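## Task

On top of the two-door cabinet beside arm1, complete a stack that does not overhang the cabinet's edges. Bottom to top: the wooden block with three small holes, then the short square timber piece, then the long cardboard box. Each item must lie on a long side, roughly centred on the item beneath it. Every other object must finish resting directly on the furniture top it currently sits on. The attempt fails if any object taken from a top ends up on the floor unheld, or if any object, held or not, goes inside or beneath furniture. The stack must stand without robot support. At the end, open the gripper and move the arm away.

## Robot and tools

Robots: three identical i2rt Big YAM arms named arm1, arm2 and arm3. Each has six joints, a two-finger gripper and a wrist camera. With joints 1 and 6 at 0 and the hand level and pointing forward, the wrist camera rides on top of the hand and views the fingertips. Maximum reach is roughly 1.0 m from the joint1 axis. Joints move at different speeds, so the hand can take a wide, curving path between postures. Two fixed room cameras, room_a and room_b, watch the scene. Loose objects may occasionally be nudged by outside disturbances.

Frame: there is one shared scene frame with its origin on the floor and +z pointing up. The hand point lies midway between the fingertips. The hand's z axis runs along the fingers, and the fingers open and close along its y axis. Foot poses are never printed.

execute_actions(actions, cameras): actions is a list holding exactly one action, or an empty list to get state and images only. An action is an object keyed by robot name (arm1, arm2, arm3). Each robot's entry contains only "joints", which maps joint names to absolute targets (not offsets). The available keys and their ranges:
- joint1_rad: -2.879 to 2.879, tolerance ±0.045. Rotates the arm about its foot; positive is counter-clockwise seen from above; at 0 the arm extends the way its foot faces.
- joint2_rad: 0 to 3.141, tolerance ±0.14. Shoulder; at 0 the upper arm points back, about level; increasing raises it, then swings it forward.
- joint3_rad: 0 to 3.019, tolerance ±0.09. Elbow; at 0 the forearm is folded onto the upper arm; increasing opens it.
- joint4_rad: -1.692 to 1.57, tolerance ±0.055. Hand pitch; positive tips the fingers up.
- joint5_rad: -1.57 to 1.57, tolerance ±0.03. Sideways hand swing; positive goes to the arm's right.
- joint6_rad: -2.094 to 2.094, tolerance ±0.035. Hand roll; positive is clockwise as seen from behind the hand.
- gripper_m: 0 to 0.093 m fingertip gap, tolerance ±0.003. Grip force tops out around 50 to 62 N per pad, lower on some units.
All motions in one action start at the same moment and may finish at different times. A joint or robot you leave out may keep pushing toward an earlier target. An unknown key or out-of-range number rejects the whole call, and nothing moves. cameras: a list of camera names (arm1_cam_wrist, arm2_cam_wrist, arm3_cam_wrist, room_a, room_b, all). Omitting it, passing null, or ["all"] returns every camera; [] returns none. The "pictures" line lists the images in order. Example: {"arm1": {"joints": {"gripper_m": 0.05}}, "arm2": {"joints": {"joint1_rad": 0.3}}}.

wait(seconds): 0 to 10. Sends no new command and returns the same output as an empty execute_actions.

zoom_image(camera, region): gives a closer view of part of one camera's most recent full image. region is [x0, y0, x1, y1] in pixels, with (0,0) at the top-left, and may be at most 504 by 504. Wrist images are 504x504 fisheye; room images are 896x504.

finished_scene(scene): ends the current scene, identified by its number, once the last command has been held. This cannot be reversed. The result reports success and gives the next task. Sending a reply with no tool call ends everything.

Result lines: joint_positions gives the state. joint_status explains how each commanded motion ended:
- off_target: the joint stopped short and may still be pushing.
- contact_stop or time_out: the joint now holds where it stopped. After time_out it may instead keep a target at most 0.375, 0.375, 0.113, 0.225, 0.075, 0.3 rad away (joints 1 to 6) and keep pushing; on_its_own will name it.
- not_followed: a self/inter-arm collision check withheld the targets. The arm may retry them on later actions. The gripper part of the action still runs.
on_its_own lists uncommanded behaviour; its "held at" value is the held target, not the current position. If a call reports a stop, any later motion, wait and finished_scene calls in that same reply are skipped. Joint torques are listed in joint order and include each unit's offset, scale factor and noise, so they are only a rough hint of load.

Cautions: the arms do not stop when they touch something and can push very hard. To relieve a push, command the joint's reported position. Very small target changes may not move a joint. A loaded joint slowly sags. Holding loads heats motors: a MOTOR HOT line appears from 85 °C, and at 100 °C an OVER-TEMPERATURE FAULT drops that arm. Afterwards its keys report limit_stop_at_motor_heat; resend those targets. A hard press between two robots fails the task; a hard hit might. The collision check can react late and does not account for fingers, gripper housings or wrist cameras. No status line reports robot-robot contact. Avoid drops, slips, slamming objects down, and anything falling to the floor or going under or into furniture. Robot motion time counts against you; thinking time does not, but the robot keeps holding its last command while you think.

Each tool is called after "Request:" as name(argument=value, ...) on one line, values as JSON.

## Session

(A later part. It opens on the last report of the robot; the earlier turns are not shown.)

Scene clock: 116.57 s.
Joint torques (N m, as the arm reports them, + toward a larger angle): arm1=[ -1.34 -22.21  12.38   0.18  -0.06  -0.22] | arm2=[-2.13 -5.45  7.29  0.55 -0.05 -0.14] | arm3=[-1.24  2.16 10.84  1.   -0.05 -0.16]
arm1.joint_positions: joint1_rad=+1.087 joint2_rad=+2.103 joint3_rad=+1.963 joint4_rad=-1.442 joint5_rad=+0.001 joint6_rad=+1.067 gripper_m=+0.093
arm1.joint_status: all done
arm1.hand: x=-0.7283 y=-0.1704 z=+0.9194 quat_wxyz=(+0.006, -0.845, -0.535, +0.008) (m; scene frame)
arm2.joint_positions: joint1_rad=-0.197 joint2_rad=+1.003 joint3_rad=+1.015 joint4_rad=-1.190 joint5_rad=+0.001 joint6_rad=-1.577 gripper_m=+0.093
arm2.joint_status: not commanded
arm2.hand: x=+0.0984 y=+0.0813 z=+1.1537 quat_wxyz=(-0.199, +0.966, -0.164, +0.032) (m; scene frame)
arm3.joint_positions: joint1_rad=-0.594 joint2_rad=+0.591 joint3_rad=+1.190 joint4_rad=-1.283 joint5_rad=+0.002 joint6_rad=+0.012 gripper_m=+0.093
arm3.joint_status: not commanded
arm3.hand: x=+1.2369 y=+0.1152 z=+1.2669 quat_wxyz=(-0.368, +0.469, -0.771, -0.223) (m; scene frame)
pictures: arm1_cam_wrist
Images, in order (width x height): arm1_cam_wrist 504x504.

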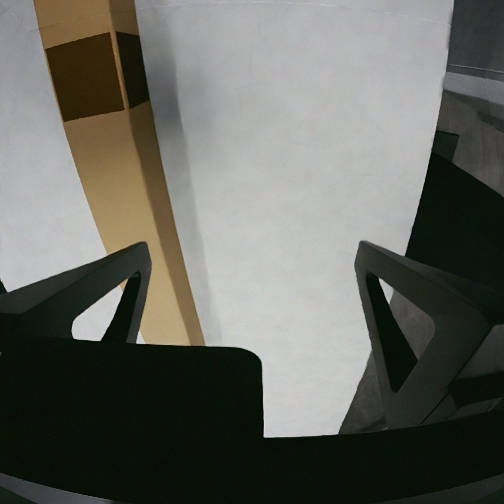

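Request:
execute_actions(actions=[], cameras=["room_a","room_b"])

Request:
zoom_image(camera="room_b", region=[320, 190, 460, 290])

Request:
zoom_image(camera="room_a", region=[430, 130, 640, 280])

Scene clock: 118.07 s.
Joint torques (N m, as the arm reports them, + toward a larger angle): arm1=[ -1.13 -22.23  12.39   0.18  -0.06  -0.22] | arm2=[-2.33 -5.48  7.23  0.6  -0.07 -0.14] | arm3=[-1.22  2.21 10.83  0.99 -0.06 -0.16]
arm1.joint_positions: joint1_rad=+1.087 joint2_rad=+2.103 joint3_rad=+1.963 joint4_rad=-1.442 joint5_rad=+0.001 joint6_rad=+1.067 gripper_m=+0.093
arm1.joint_status: all done
arm1.hand: x=-0.7283 y=-0.1704 z=+0.9194 quat_wxyz=(+0.006, -0.845, -0.535, +0.008) (m; scene frame)
arm2.joint_positions: joint1_rad=-0.197 joint2_rad=+1.003 joint3_rad=+1.015 joint4_rad=-1.190 joint5_rad=+0.001 joint6_rad=-1.577 gripper_m=+0.093
arm2.joint_status: not commanded
arm2.hand: x=+0.0984 y=+0.0813 z=+1.1537 quat_wxyz=(-0.199, +0.966, -0.164, +0.032) (m; scene frame)
arm3.joint_positions: joint1_rad=-0.594 joint2_rad=+0.591 joint3_rad=+1.190 joint4_rad=-1.283 joint5_rad=+0.002 joint6_rad=+0.012 gripper_m=+0.093
arm3.joint_status: not commanded
arm3.hand: x=+1.2369 y=+0.1152 z=+1.2669 quat_wxyz=(-0.368, +0.469, -0.771, -0.223) (m; scene frame)
pictures: room_a, room_b
Images, in order (width x height): room_a 896x504, room_b 896x504.

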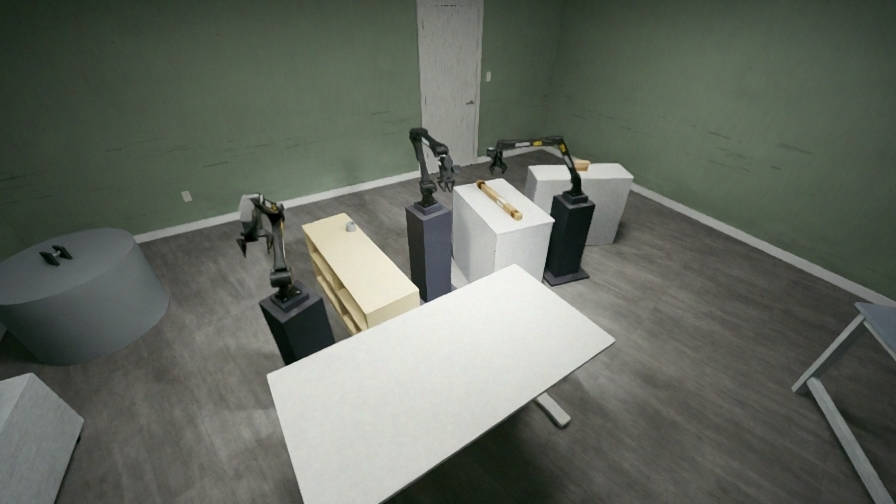

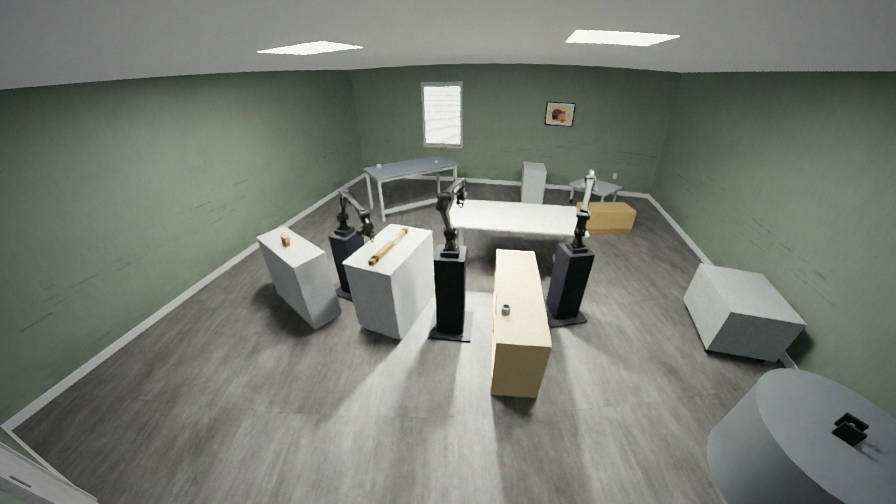

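Region (320, 190, 460, 290) of room_b's 896x504 image, scaled by 3.600, with more detail than that image has; it fills the top 360 rows of this view, and the rest is white.

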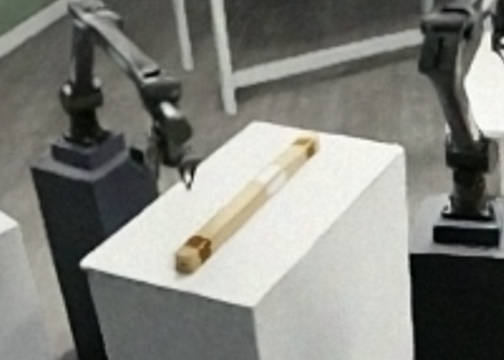

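Region (430, 130, 640, 280) of room_a's 896x504 image, scaled by 2.400, with more detail than that image has; it fills the top 360 rows of this view, and the rest is white.

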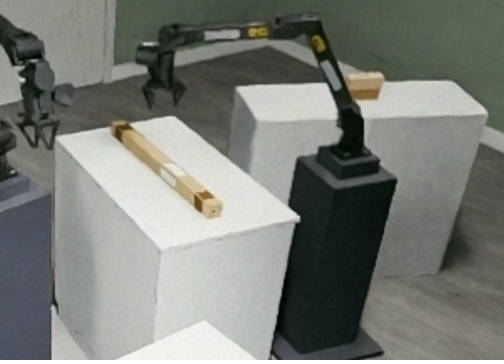

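Request:
execute_actions(actions=[{"arm1":{"joints":{"joint1_rad":1.413,"joint2_rad":2.175,"joint3_rad":1.955,"joint4_rad":-1.327,"joint6_rad":1.375}}}], cameras=["arm1_cam_wrist"])

Scene clock: 120.83 s.
Joint torques (N m, as the arm reports them, + toward a larger angle): arm1=[ -0.17 -22.77   9.13   0.83   0.12   0.06] | arm2=[-1.74 -5.71  7.27  0.53 -0.07 -0.15] | arm3=[-1.29  2.16 10.82  0.99 -0.06 -0.16]
arm1.joint_positions: joint1_rad=+1.406 joint2_rad=+2.192 joint3_rad=+1.953 joint4_rad=-1.333 joint5_rad=-0.002 joint6_rad=+1.358 gripper_m=+0.093
arm1.joint_status: all done
arm1.hand: x=-0.5663 y=-0.0368 z=+0.8555 quat_wxyz=(+0.002, -0.838, -0.546, +0.006) (m; scene frame)
arm2.joint_positions: joint1_rad=-0.197 joint2_rad=+1.003 joint3_rad=+1.015 joint4_rad=-1.190 joint5_rad=+0.001 joint6_rad=-1.577 gripper_m=+0.093
arm2.joint_status: not commanded
arm2.hand: x=+0.0984 y=+0.0813 z=+1.1537 quat_wxyz=(-0.199, +0.966, -0.164, +0.032) (m; scene frame)
arm3.joint_positions: joint1_rad=-0.594 joint2_rad=+0.591 joint3_rad=+1.190 joint4_rad=-1.283 joint5_rad=+0.002 joint6_rad=+0.012 gripper_m=+0.093
arm3.joint_status: not commanded
arm3.hand: x=+1.2369 y=+0.1152 z=+1.2669 quat_wxyz=(-0.368, +0.469, -0.771, -0.223) (m; scene frame)
pictures: arm1_cam_wrist
Images, in order (width x height): arm1_cam_wrist 504x504.

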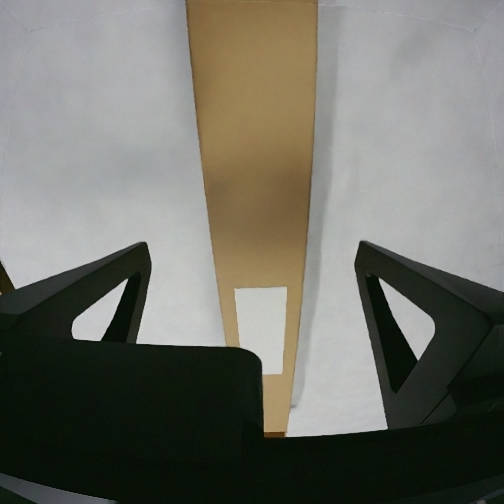

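Request:
execute_actions(actions=[{"arm1":{"joints":{"joint2_rad":2.213,"joint3_rad":1.897,"joint4_rad":-1.242}}}], cameras=["arm1_cam_wrist"])

Scene clock: 122.70 s.
Joint torques (N m, as the arm reports them, + toward a larger angle): arm1=[ -0.06 -21.65   8.76   0.98   0.12   0.06] | arm2=[-1.99 -5.56  7.27  0.6  -0.07 -0.14] | arm3=[-1.21  2.19 10.84  0.99 -0.05 -0.16]
arm1.joint_positions: joint1_rad=+1.406 joint2_rad=+2.217 joint3_rad=+1.897 joint4_rad=-1.251 joint5_rad=-0.002 joint6_rad=+1.358 gripper_m=+0.093
arm1.joint_status: all done
arm1.hand: x=-0.5681 y=-0.0361 z=+0.8189 quat_wxyz=(+0.001, -0.838, -0.546, +0.006) (m; scene frame)
arm2.joint_positions: joint1_rad=-0.197 joint2_rad=+1.003 joint3_rad=+1.015 joint4_rad=-1.190 joint5_rad=+0.001 joint6_rad=-1.577 gripper_m=+0.093
arm2.joint_status: not commanded
arm2.hand: x=+0.0984 y=+0.0813 z=+1.1537 quat_wxyz=(-0.199, +0.966, -0.164, +0.032) (m; scene frame)
arm3.joint_positions: joint1_rad=-0.594 joint2_rad=+0.591 joint3_rad=+1.190 joint4_rad=-1.283 joint5_rad=+0.002 joint6_rad=+0.012 gripper_m=+0.093
arm3.joint_status: not commanded
arm3.hand: x=+1.2369 y=+0.1152 z=+1.2669 quat_wxyz=(-0.368, +0.469, -0.771, -0.223) (m; scene frame)
pictures: arm1_cam_wrist
Images, in order (width x height): arm1_cam_wrist 504x504.

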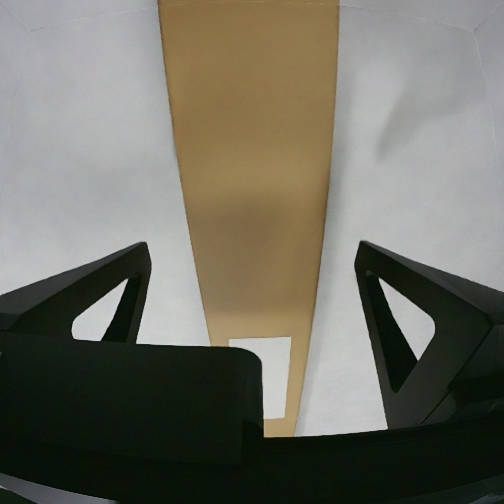

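Request:
execute_actions(actions=[{"arm1":{"joints":{"joint2_rad":2.238,"joint4_rad":-1.222}}}], cameras=["arm1_cam_wrist"])

Scene clock: 124.70 s.
Joint torques (N m, as the arm reports them, + toward a larger angle): arm1=[ -0.03 -20.7    8.69   0.99   0.12   0.06] | arm2=[-2.08 -5.56  7.24  0.5  -0.05 -0.14] | arm3=[-1.17  2.16 10.82  1.   -0.06 -0.15]
arm1.joint_positions: joint1_rad=+1.406 joint2_rad=+2.233 joint3_rad=+1.897 joint4_rad=-1.231 joint5_rad=-0.002 joint6_rad=+1.358 gripper_m=+0.093
arm1.joint_status: all done
arm1.hand: x=-0.5658 y=-0.0379 z=+0.8083 quat_wxyz=(+0.000, -0.838, -0.546, +0.005) (m; scene frame)
arm2.joint_positions: joint1_rad=-0.197 joint2_rad=+1.003 joint3_rad=+1.015 joint4_rad=-1.190 joint5_rad=+0.001 joint6_rad=-1.577 gripper_m=+0.093
arm2.joint_status: not commanded
arm2.hand: x=+0.0984 y=+0.0813 z=+1.1537 quat_wxyz=(-0.199, +0.966, -0.164, +0.032) (m; scene frame)
arm3.joint_positions: joint1_rad=-0.594 joint2_rad=+0.591 joint3_rad=+1.190 joint4_rad=-1.283 joint5_rad=+0.002 joint6_rad=+0.012 gripper_m=+0.093
arm3.joint_status: not commanded
arm3.hand: x=+1.2369 y=+0.1152 z=+1.2669 quat_wxyz=(-0.368, +0.469, -0.771, -0.223) (m; scene frame)
pictures: arm1_cam_wrist
Images, in order (width x height): arm1_cam_wrist 504x504.

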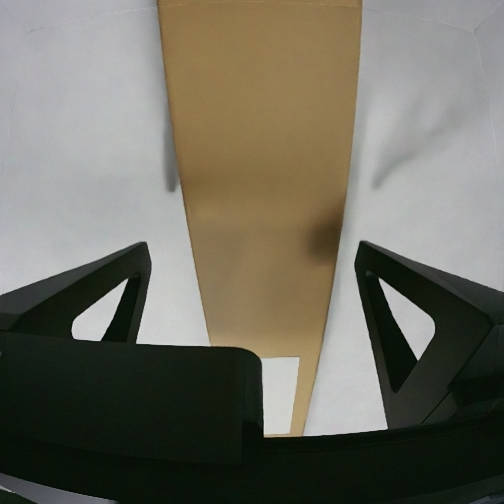

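Request:
execute_actions(actions=[{"arm1":{"joints":{"gripper_m":0.035}}}], cameras=["arm1_cam_wrist"])

Request:
execute_actions(actions=[{"arm1":{"joints":{"joint2_rad":2.0,"joint4_rad":-1.46}}}], cameras=["arm1_cam_wrist","room_b"])

Scene clock: 125.63 s.
Joint torques (N m, as the arm reports them, + toward a larger angle): arm1=[ -0.08 -20.96   8.7    0.9    0.11   0.02] | arm2=[-2.14 -5.73  7.24  0.47 -0.06 -0.13] | arm3=[-1.19  2.24 10.84  1.   -0.05 -0.15]
arm1.joint_positions: joint1_rad=+1.406 joint2_rad=+2.233 joint3_rad=+1.897 joint4_rad=-1.230 joint5_rad=-0.002 joint6_rad=+1.363 gripper_m=+0.050
arm1.joint_status: gripper_m off_target (ended at +0.050, target +0.035)
arm1.hand: x=-0.5654 y=-0.0383 z=+0.8083 quat_wxyz=(-0.001, -0.839, -0.544, +0.005) (m; scene frame)
arm2.joint_positions: joint1_rad=-0.197 joint2_rad=+1.003 joint3_rad=+1.015 joint4_rad=-1.190 joint5_rad=+0.001 joint6_rad=-1.577 gripper_m=+0.093
arm2.joint_status: not commanded
arm2.hand: x=+0.0984 y=+0.0813 z=+1.1537 quat_wxyz=(-0.199, +0.966, -0.164, +0.032) (m; scene frame)
arm3.joint_positions: joint1_rad=-0.594 joint2_rad=+0.591 joint3_rad=+1.190 joint4_rad=-1.283 joint5_rad=+0.002 joint6_rad=+0.012 gripper_m=+0.093
arm3.joint_status: not commanded
arm3.hand: x=+1.2369 y=+0.1152 z=+1.2669 quat_wxyz=(-0.368, +0.469, -0.771, -0.223) (m; scene frame)
pictures: arm1_cam_wrist
Images, in order (width x height): arm1_cam_wrist 504x504.

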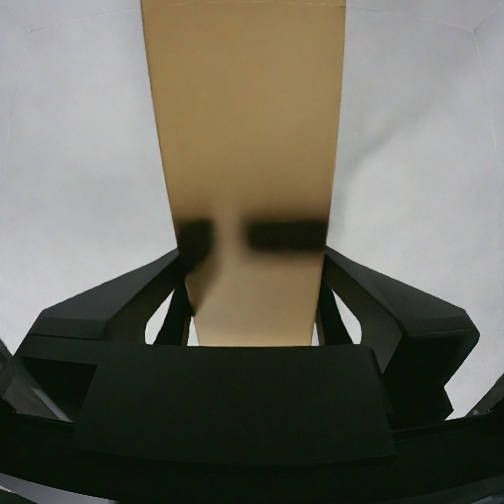

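Scene clock: 127.00 s.
Joint torques (N m, as the arm reports them, + toward a larger angle): arm1=[ -0.07 -20.08  10.47   0.21   0.11   0.02] | arm2=[-1.99 -5.59  7.31  0.51 -0.06 -0.13] | arm3=[-1.25  2.18 10.83  1.   -0.05 -0.16]
arm1.joint_positions: joint1_rad=+1.406 joint2_rad=+2.011 joint3_rad=+1.882 joint4_rad=-1.453 joint5_rad=-0.002 joint6_rad=+1.363 gripper_m=+0.050
arm1.joint_status: all done
arm1.hand: x=-0.6038 y=-0.0085 z=+0.9424 quat_wxyz=(+0.006, -0.839, -0.544, +0.008) (m; scene frame)
arm2.joint_positions: joint1_rad=-0.197 joint2_rad=+1.003 joint3_rad=+1.015 joint4_rad=-1.190 joint5_rad=+0.001 joint6_rad=-1.577 gripper_m=+0.093
arm2.joint_status: not commanded
arm2.hand: x=+0.0984 y=+0.0813 z=+1.1537 quat_wxyz=(-0.199, +0.966, -0.164, +0.032) (m; scene frame)
arm3.joint_positions: joint1_rad=-0.594 joint2_rad=+0.591 joint3_rad=+1.190 joint4_rad=-1.283 joint5_rad=+0.002 joint6_rad=+0.012 gripper_m=+0.093
arm3.joint_status: not commanded
arm3.hand: x=+1.2369 y=+0.1152 z=+1.2669 quat_wxyz=(-0.368, +0.469, -0.771, -0.223) (m; scene frame)
pictures: arm1_cam_wrist, room_b
Images, in order (width x height): arm1_cam_wrist 504x504, room_b 896x504.

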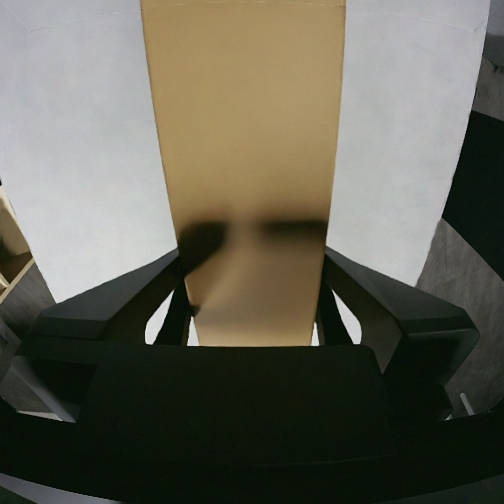

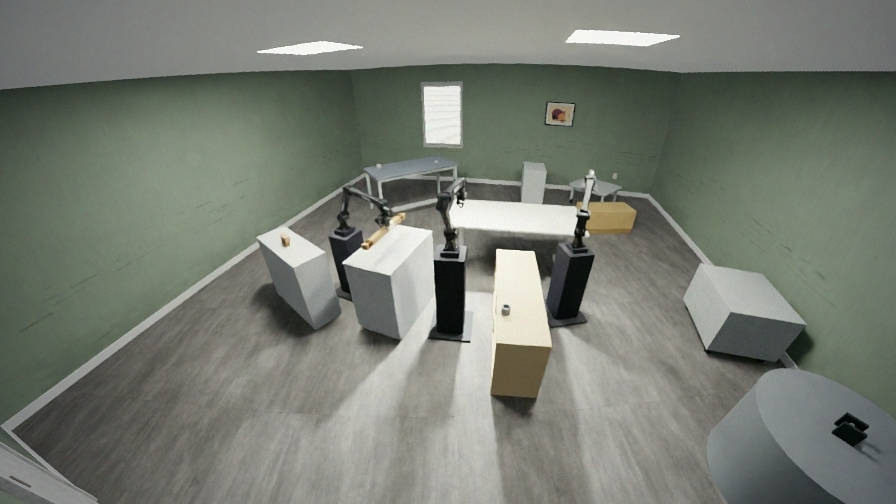

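Request:
execute_actions(actions=[{"arm1":{"joints":{"joint1_rad":-0.70,"joint2_rad":1.905,"joint3_rad":1.675,"joint4_rad":-1.318,"joint6_rad":1.09}}}], cameras=["arm1_cam_wrist","room_b"])

Scene clock: 129.80 s.
Joint torques (N m, as the arm reports them, + toward a larger angle): arm1=[  0.1  -19.05   8.69   0.46   0.    -0.22] | arm2=[-2.13 -5.37  7.35  0.53 -0.07 -0.14] | arm3=[-1.26  2.21 10.84  1.   -0.06 -0.16]
arm1.joint_positions: joint1_rad=-0.707 joint2_rad=+1.923 joint3_rad=+1.679 joint4_rad=-1.315 joint5_rad=+0.000 joint6_rad=+1.107 gripper_m=+0.050
arm1.joint_status: all done
arm1.hand: x=-1.6495 y=+0.1257 z=+0.9295 quat_wxyz=(-0.009, -0.938, +0.345, +0.009) (m; scene frame)
arm2.joint_positions: joint1_rad=-0.197 joint2_rad=+1.003 joint3_rad=+1.015 joint4_rad=-1.190 joint5_rad=+0.001 joint6_rad=-1.577 gripper_m=+0.093
arm2.joint_status: not commanded
arm2.hand: x=+0.0984 y=+0.0813 z=+1.1537 quat_wxyz=(-0.199, +0.966, -0.164, +0.032) (m; scene frame)
arm3.joint_positions: joint1_rad=-0.594 joint2_rad=+0.591 joint3_rad=+1.190 joint4_rad=-1.283 joint5_rad=+0.002 joint6_rad=+0.012 gripper_m=+0.093
arm3.joint_status: not commanded
arm3.hand: x=+1.2369 y=+0.1152 z=+1.2669 quat_wxyz=(-0.368, +0.469, -0.771, -0.223) (m; scene frame)
pictures: arm1_cam_wrist, room_b
Images, in order (width x height): arm1_cam_wrist 504x504, room_b 896x504.

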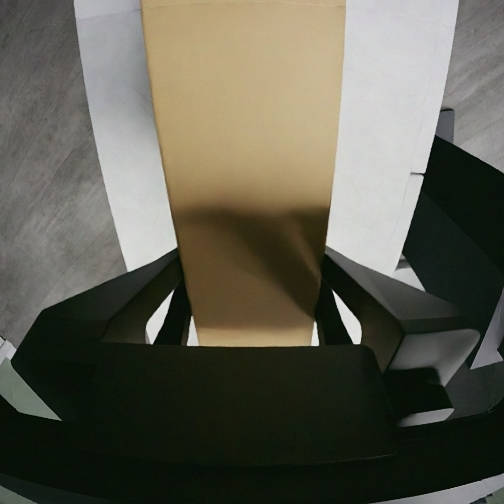

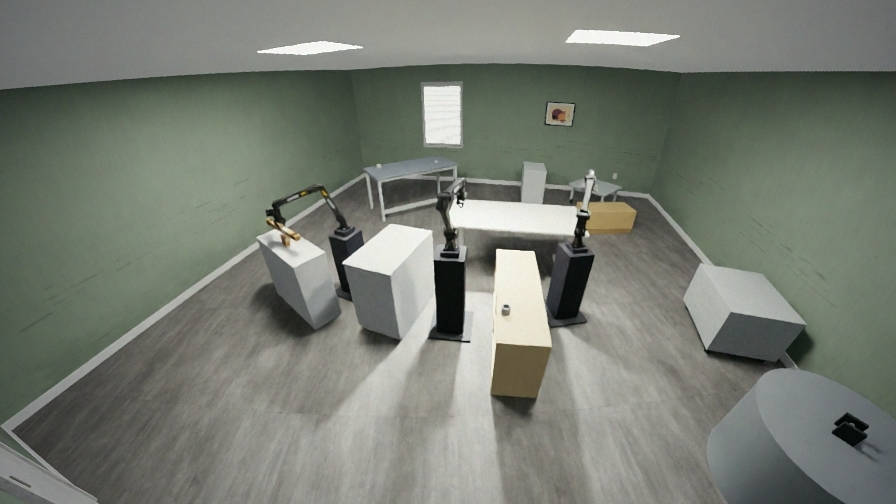

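Request:
execute_actions(actions=[{"arm1":{"joints":{"joint2_rad":1.932,"joint3_rad":1.622,"joint4_rad":-1.248}}}], cameras=["arm1_cam_wrist","room_b"])

Request:
zoom_image(camera="room_b", region=[240, 180, 350, 270])

Scene clock: 131.33 s.
Joint torques (N m, as the arm reports them, + toward a larger angle): arm1=[  0.13 -18.06   9.13   1.07   0.    -0.22] | arm2=[-2.13 -5.54  7.28  0.53 -0.07 -0.12] | arm3=[-1.22  2.19 10.84  0.99 -0.06 -0.16]
arm1.joint_positions: joint1_rad=-0.707 joint2_rad=+1.939 joint3_rad=+1.620 joint4_rad=-1.257 joint5_rad=+0.000 joint6_rad=+1.107 gripper_m=+0.050
arm1.joint_status: all done
arm1.hand: x=-1.6435 y=+0.1283 z=+0.8988 quat_wxyz=(-0.003, -0.938, +0.346, +0.003) (m; scene frame)
arm2.joint_positions: joint1_rad=-0.197 joint2_rad=+1.003 joint3_rad=+1.015 joint4_rad=-1.190 joint5_rad=+0.001 joint6_rad=-1.577 gripper_m=+0.093
arm2.joint_status: not commanded
arm2.hand: x=+0.0984 y=+0.0813 z=+1.1537 quat_wxyz=(-0.199, +0.966, -0.164, +0.032) (m; scene frame)
arm3.joint_positions: joint1_rad=-0.594 joint2_rad=+0.591 joint3_rad=+1.190 joint4_rad=-1.283 joint5_rad=+0.002 joint6_rad=+0.012 gripper_m=+0.093
arm3.joint_status: not commanded
arm3.hand: x=+1.2369 y=+0.1152 z=+1.2669 quat_wxyz=(-0.368, +0.469, -0.771, -0.223) (m; scene frame)
pictures: arm1_cam_wrist, room_b
Images, in order (width x height): arm1_cam_wrist 504x504, room_b 896x504.

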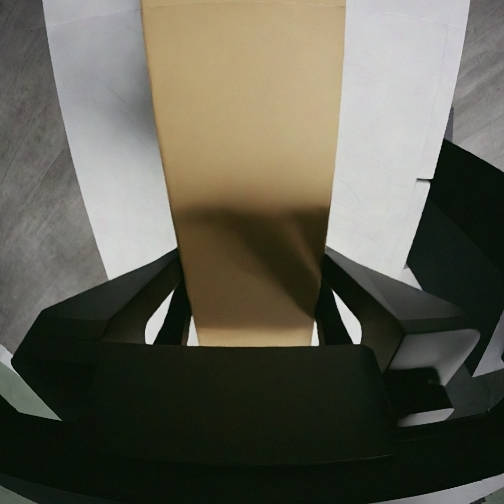

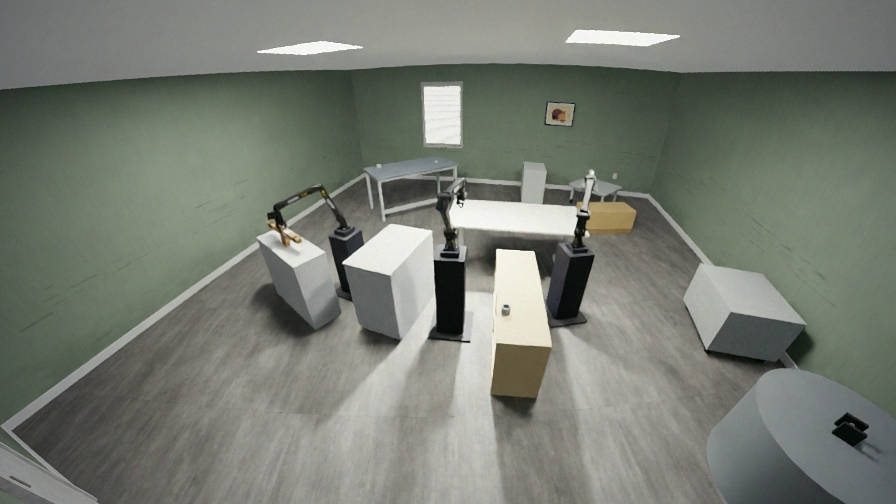

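Region (240, 180, 350, 270) of room_b's 896x504 image, scaled by 4.582, with more detail than that image has; it fills the top 412 rows of this view, and the rest is white.

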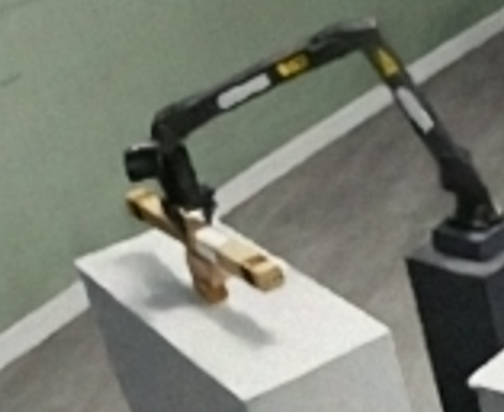

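Request:
execute_actions(actions=[{"arm1":{"joints":{"joint2_rad":1.955,"joint4_rad":-1.236}}}], cameras=["arm1_cam_wrist","room_b"])

Request:
zoom_image(camera="room_b", region=[250, 200, 320, 260])

Scene clock: 132.30 s.
Joint torques (N m, as the arm reports them, + toward a larger angle): arm1=[  0.11 -17.63   8.99   1.04   0.    -0.22] | arm2=[-1.99 -5.48  7.28  0.59 -0.08 -0.12] | arm3=[-1.2   2.17 10.83  1.   -0.05 -0.16]
arm1.joint_positions: joint1_rad=-0.707 joint2_rad=+1.956 joint3_rad=+1.620 joint4_rad=-1.246 joint5_rad=+0.000 joint6_rad=+1.107 gripper_m=+0.050
arm1.joint_status: all done
arm1.hand: x=-1.6455 y=+0.1274 z=+0.8892 quat_wxyz=(-0.001, -0.938, +0.346, +0.001) (m; scene frame)
arm2.joint_positions: joint1_rad=-0.197 joint2_rad=+1.003 joint3_rad=+1.015 joint4_rad=-1.190 joint5_rad=+0.001 joint6_rad=-1.577 gripper_m=+0.093
arm2.joint_status: not commanded
arm2.hand: x=+0.0984 y=+0.0813 z=+1.1537 quat_wxyz=(-0.199, +0.966, -0.164, +0.032) (m; scene frame)
arm3.joint_positions: joint1_rad=-0.594 joint2_rad=+0.591 joint3_rad=+1.190 joint4_rad=-1.283 joint5_rad=+0.002 joint6_rad=+0.012 gripper_m=+0.093
arm3.joint_status: not commanded
arm3.hand: x=+1.2369 y=+0.1152 z=+1.2669 quat_wxyz=(-0.368, +0.469, -0.771, -0.223) (m; scene frame)
pictures: arm1_cam_wrist, room_b
Images, in order (width x height): arm1_cam_wrist 504x504, room_b 896x504.

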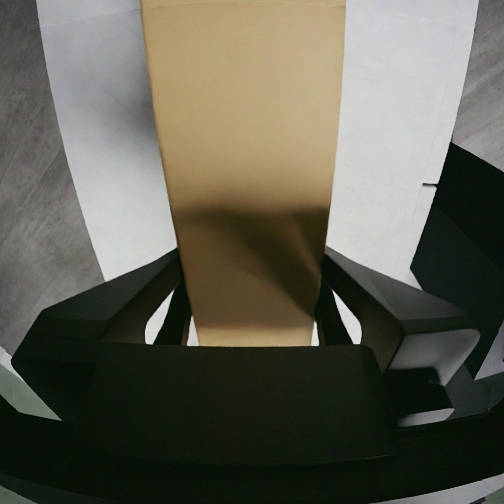

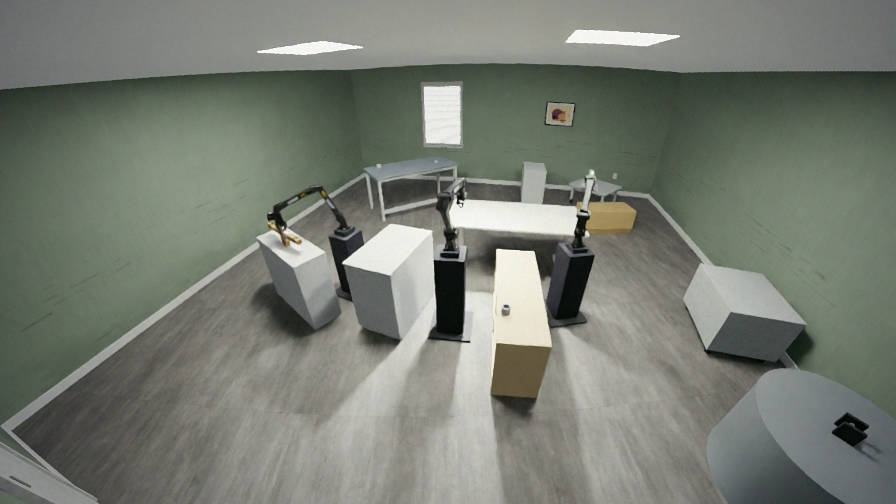

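Region (250, 200, 320, 260) of room_b's 896x504 image, scaled by 7.200, with more detail than that image has; it fills the top 432 rows of this view, and the rest is white.

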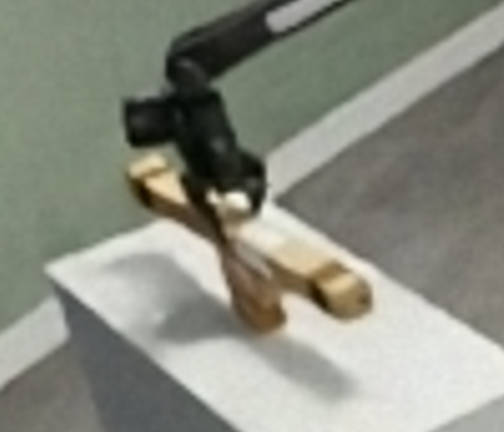

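Request:
execute_actions(actions=[{"arm1":{"joints":{"joint2_rad":1.972,"joint4_rad":-1.222}}}], cameras=["arm1_cam_wrist"])

Scene clock: 133.17 s.
Joint torques (N m, as the arm reports them, + toward a larger angle): arm1=[  0.18 -17.11   8.97   1.04  -0.03  -0.22] | arm2=[-2.32 -5.62  7.24  0.52 -0.05 -0.13] | arm3=[-1.26  2.21 10.83  1.   -0.05 -0.16]
arm1.joint_positions: joint1_rad=-0.706 joint2_rad=+1.965 joint3_rad=+1.620 joint4_rad=-1.231 joint5_rad=+0.000 joint6_rad=+1.107 gripper_m=+0.050
arm1.joint_status: all done
arm1.hand: x=-1.6484 y=+0.1260 z=+0.8840 quat_wxyz=(-0.003, -0.939, +0.345, +0.003) (m; scene frame)
arm2.joint_positions: joint1_rad=-0.197 joint2_rad=+1.003 joint3_rad=+1.015 joint4_rad=-1.190 joint5_rad=+0.001 joint6_rad=-1.577 gripper_m=+0.093
arm2.joint_status: not commanded
arm2.hand: x=+0.0984 y=+0.0813 z=+1.1537 quat_wxyz=(-0.199, +0.966, -0.164, +0.032) (m; scene frame)
arm3.joint_positions: joint1_rad=-0.594 joint2_rad=+0.591 joint3_rad=+1.190 joint4_rad=-1.283 joint5_rad=+0.002 joint6_rad=+0.012 gripper_m=+0.093
arm3.joint_status: not commanded
arm3.hand: x=+1.2369 y=+0.1152 z=+1.2669 quat_wxyz=(-0.368, +0.469, -0.771, -0.223) (m; scene frame)
pictures: arm1_cam_wrist
Images, in order (width x height): arm1_cam_wrist 504x504.

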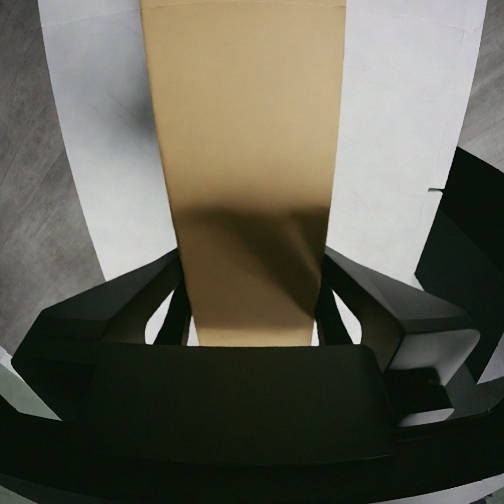

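Request:
execute_actions(actions=[{"arm1":{"joints":{"joint2_rad":1.965,"gripper_m":0.093}}}], cameras=["arm1_cam_wrist","room_b"])

Scene clock: 133.93 s.
Joint torques (N m, as the arm reports them, + toward a larger angle): arm1=[  0.11 -17.49   9.13   1.01  -0.02  -0.22] | arm2=[-2.28 -5.38  7.26  0.52 -0.05 -0.16] | arm3=[-1.18  2.22 10.83  1.   -0.05 -0.16]
arm1.joint_positions: joint1_rad=-0.706 joint2_rad=+1.965 joint3_rad=+1.620 joint4_rad=-1.231 joint5_rad=+0.000 joint6_rad=+1.106 gripper_m=+0.093
arm1.joint_status: all done
arm1.hand: x=-1.6485 y=+0.1259 z=+0.8840 quat_wxyz=(-0.003, -0.939, +0.345, +0.003) (m; scene frame)
arm2.joint_positions: joint1_rad=-0.197 joint2_rad=+1.003 joint3_rad=+1.015 joint4_rad=-1.190 joint5_rad=+0.001 joint6_rad=-1.577 gripper_m=+0.093
arm2.joint_status: not commanded
arm2.hand: x=+0.0984 y=+0.0813 z=+1.1537 quat_wxyz=(-0.199, +0.966, -0.164, +0.032) (m; scene frame)
arm3.joint_positions: joint1_rad=-0.594 joint2_rad=+0.591 joint3_rad=+1.190 joint4_rad=-1.283 joint5_rad=+0.002 joint6_rad=+0.012 gripper_m=+0.093
arm3.joint_status: not commanded
arm3.hand: x=+1.2369 y=+0.1152 z=+1.2669 quat_wxyz=(-0.368, +0.469, -0.771, -0.223) (m; scene frame)
pictures: arm1_cam_wrist, room_b
Images, in order (width x height): arm1_cam_wrist 504x504, room_b 896x504.

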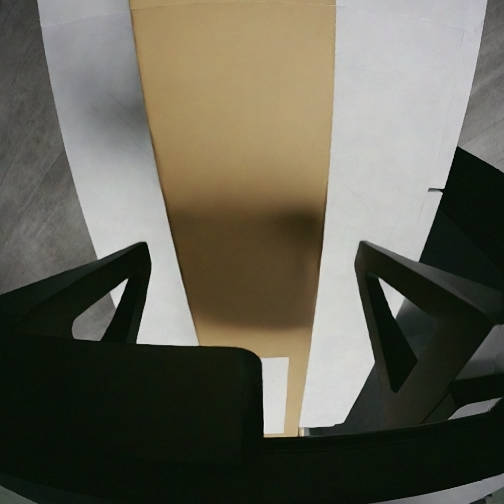

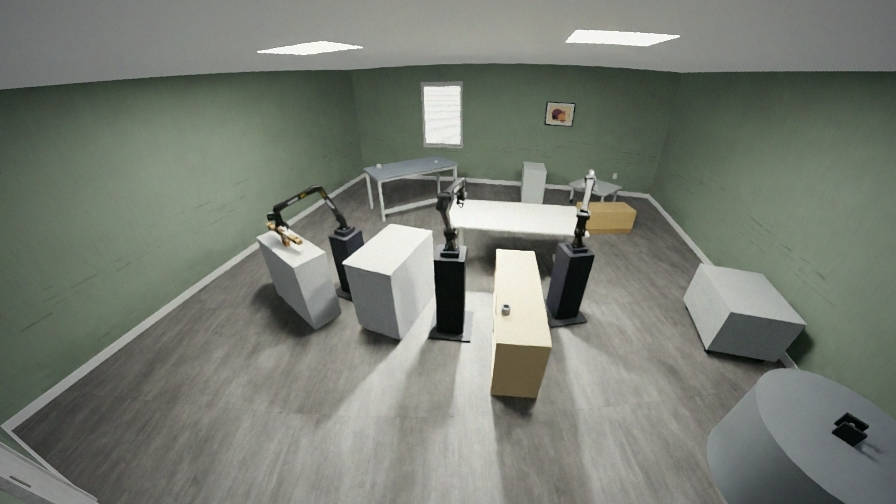

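Request:
execute_actions(actions=[{"arm1":{"joints":{"joint2_rad":1.6,"joint4_rad":-1.55}}}], cameras=["arm1_cam_wrist","room_a","room_b"])

Request:
zoom_image(camera="room_b", region=[245, 190, 335, 270])

Request:
zoom_image(camera="room_a", region=[510, 130, 650, 220])

Scene clock: 135.70 s.
Joint torques (N m, as the arm reports them, + toward a larger angle): arm1=[  0.13 -13.63  10.09   0.47  -0.02  -0.22] | arm2=[-2.22 -5.49  7.28  0.58 -0.08 -0.15] | arm3=[-1.15  2.2  10.84  1.   -0.06 -0.15]
arm1.joint_positions: joint1_rad=-0.706 joint2_rad=+1.611 joint3_rad=+1.612 joint4_rad=-1.545 joint5_rad=+0.000 joint6_rad=+1.106 gripper_m=+0.093
arm1.joint_status: all done
arm1.hand: x=-1.5590 y=+0.1642 z=+1.0645 quat_wxyz=(-0.014, -0.938, +0.345, +0.014) (m; scene frame)
arm2.joint_positions: joint1_rad=-0.197 joint2_rad=+1.003 joint3_rad=+1.015 joint4_rad=-1.190 joint5_rad=+0.001 joint6_rad=-1.577 gripper_m=+0.093
arm2.joint_status: not commanded
arm2.hand: x=+0.0984 y=+0.0813 z=+1.1537 quat_wxyz=(-0.199, +0.966, -0.164, +0.032) (m; scene frame)
arm3.joint_positions: joint1_rad=-0.594 joint2_rad=+0.591 joint3_rad=+1.190 joint4_rad=-1.283 joint5_rad=+0.002 joint6_rad=+0.012 gripper_m=+0.093
arm3.joint_status: not commanded
arm3.hand: x=+1.2369 y=+0.1152 z=+1.2669 quat_wxyz=(-0.368, +0.469, -0.771, -0.223) (m; scene frame)
pictures: arm1_cam_wrist, room_a, room_b
Images, in order (width x height): arm1_cam_wrist 504x504, room_a 896x504, room_b 896x504.

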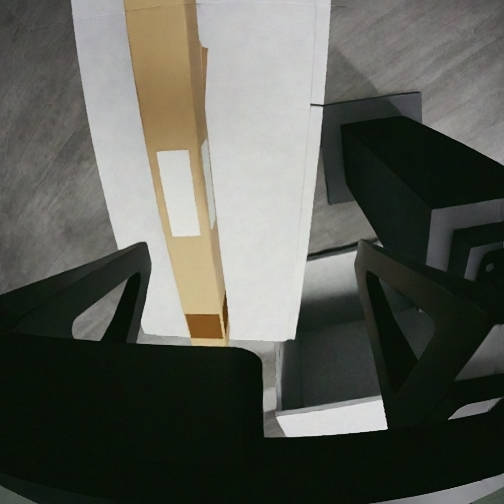

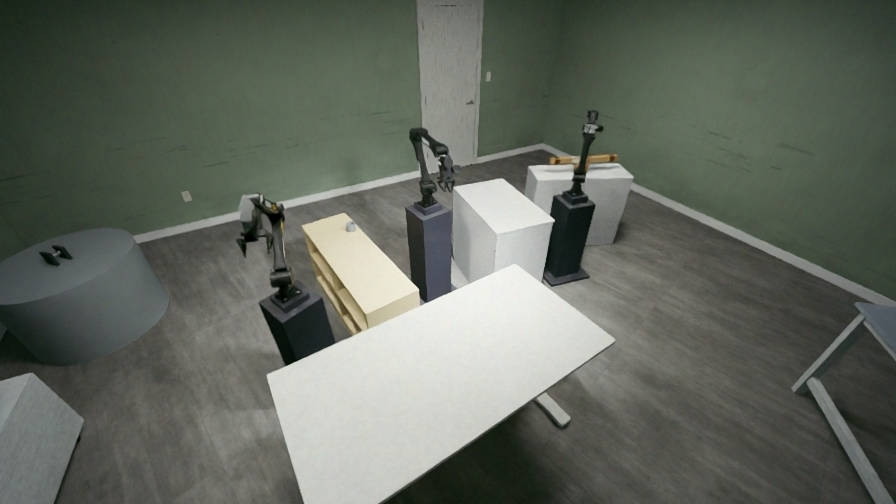

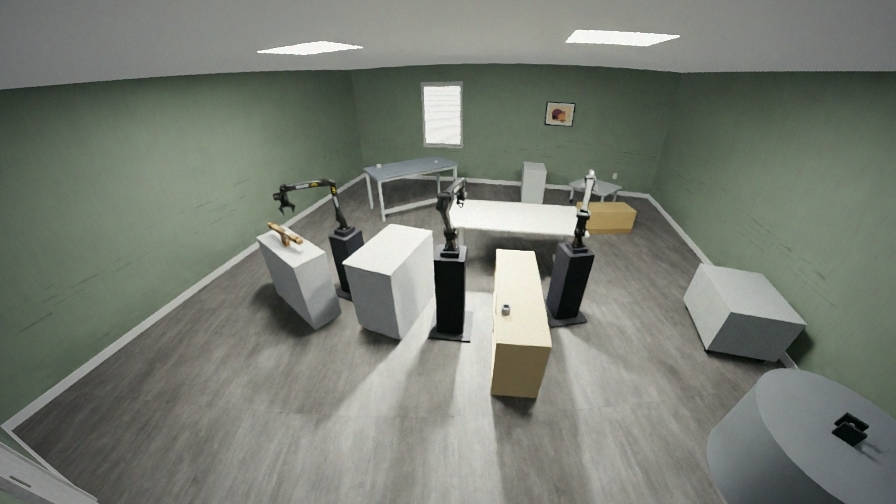

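Region (245, 190, 335, 270) of room_b's 896x504 image, scaled by 5.600, with more detail than that image has.

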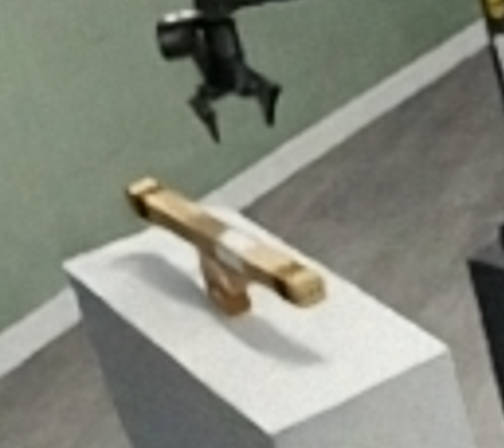

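Region (510, 130, 650, 220) of room_a's 896x504 image, scaled by 3.600, with more detail than that image has; it fills the top 324 rows of this view, and the rest is white.

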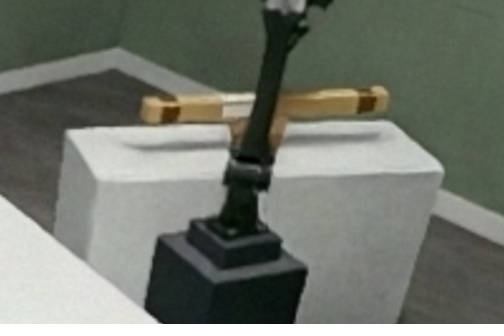

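Request:
execute_actions(actions=[{"arm1":{"joints":{"joint1_rad":0.2,"joint2_rad":1.2}}}], cameras=["room_b"])

Request:
finished_scene(scene=1)

Scene clock: 137.67 s.
Joint torques (N m, as the arm reports them, + toward a larger angle): arm1=[-0.39 -7.25 10.08  1.31  0.   -0.24] | arm2=[-2.03 -5.73  7.28  0.5  -0.04 -0.14] | arm3=[-1.22  2.2  10.84  1.   -0.05 -0.16]
arm1.joint_positions: joint1_rad=+0.199 joint2_rad=+1.208 joint3_rad=+1.612 joint4_rad=-1.545 joint5_rad=+0.000 joint6_rad=+1.106 gripper_m=+0.093
arm1.joint_status: all done
arm1.hand: x=-1.2087 y=-0.0328 z=+1.2358 quat_wxyz=(-0.201, -0.971, -0.099, +0.082) (m; scene frame)
arm2.joint_positions: joint1_rad=-0.197 joint2_rad=+1.003 joint3_rad=+1.015 joint4_rad=-1.190 joint5_rad=+0.001 joint6_rad=-1.577 gripper_m=+0.093
arm2.joint_status: not commanded
arm2.hand: x=+0.0984 y=+0.0813 z=+1.1537 quat_wxyz=(-0.199, +0.966, -0.164, +0.032) (m; scene frame)
arm3.joint_positions: joint1_rad=-0.594 joint2_rad=+0.591 joint3_rad=+1.190 joint4_rad=-1.283 joint5_rad=+0.002 joint6_rad=+0.012 gripper_m=+0.093
arm3.joint_status: not commanded
arm3.hand: x=+1.2369 y=+0.1152 z=+1.2669 quat_wxyz=(-0.368, +0.469, -0.771, -0.223) (m; scene frame)
pictures: room_b
Images, in order (width x height): room_b 896x504.

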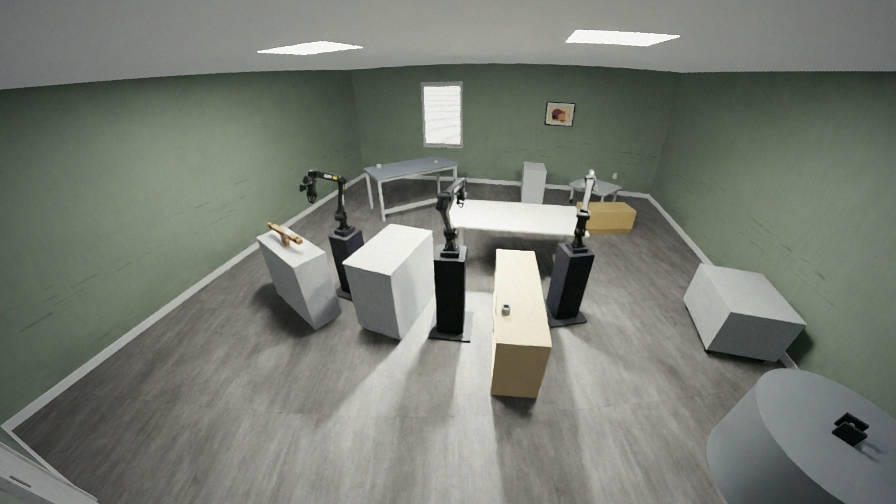

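The scene is finished: the task was done.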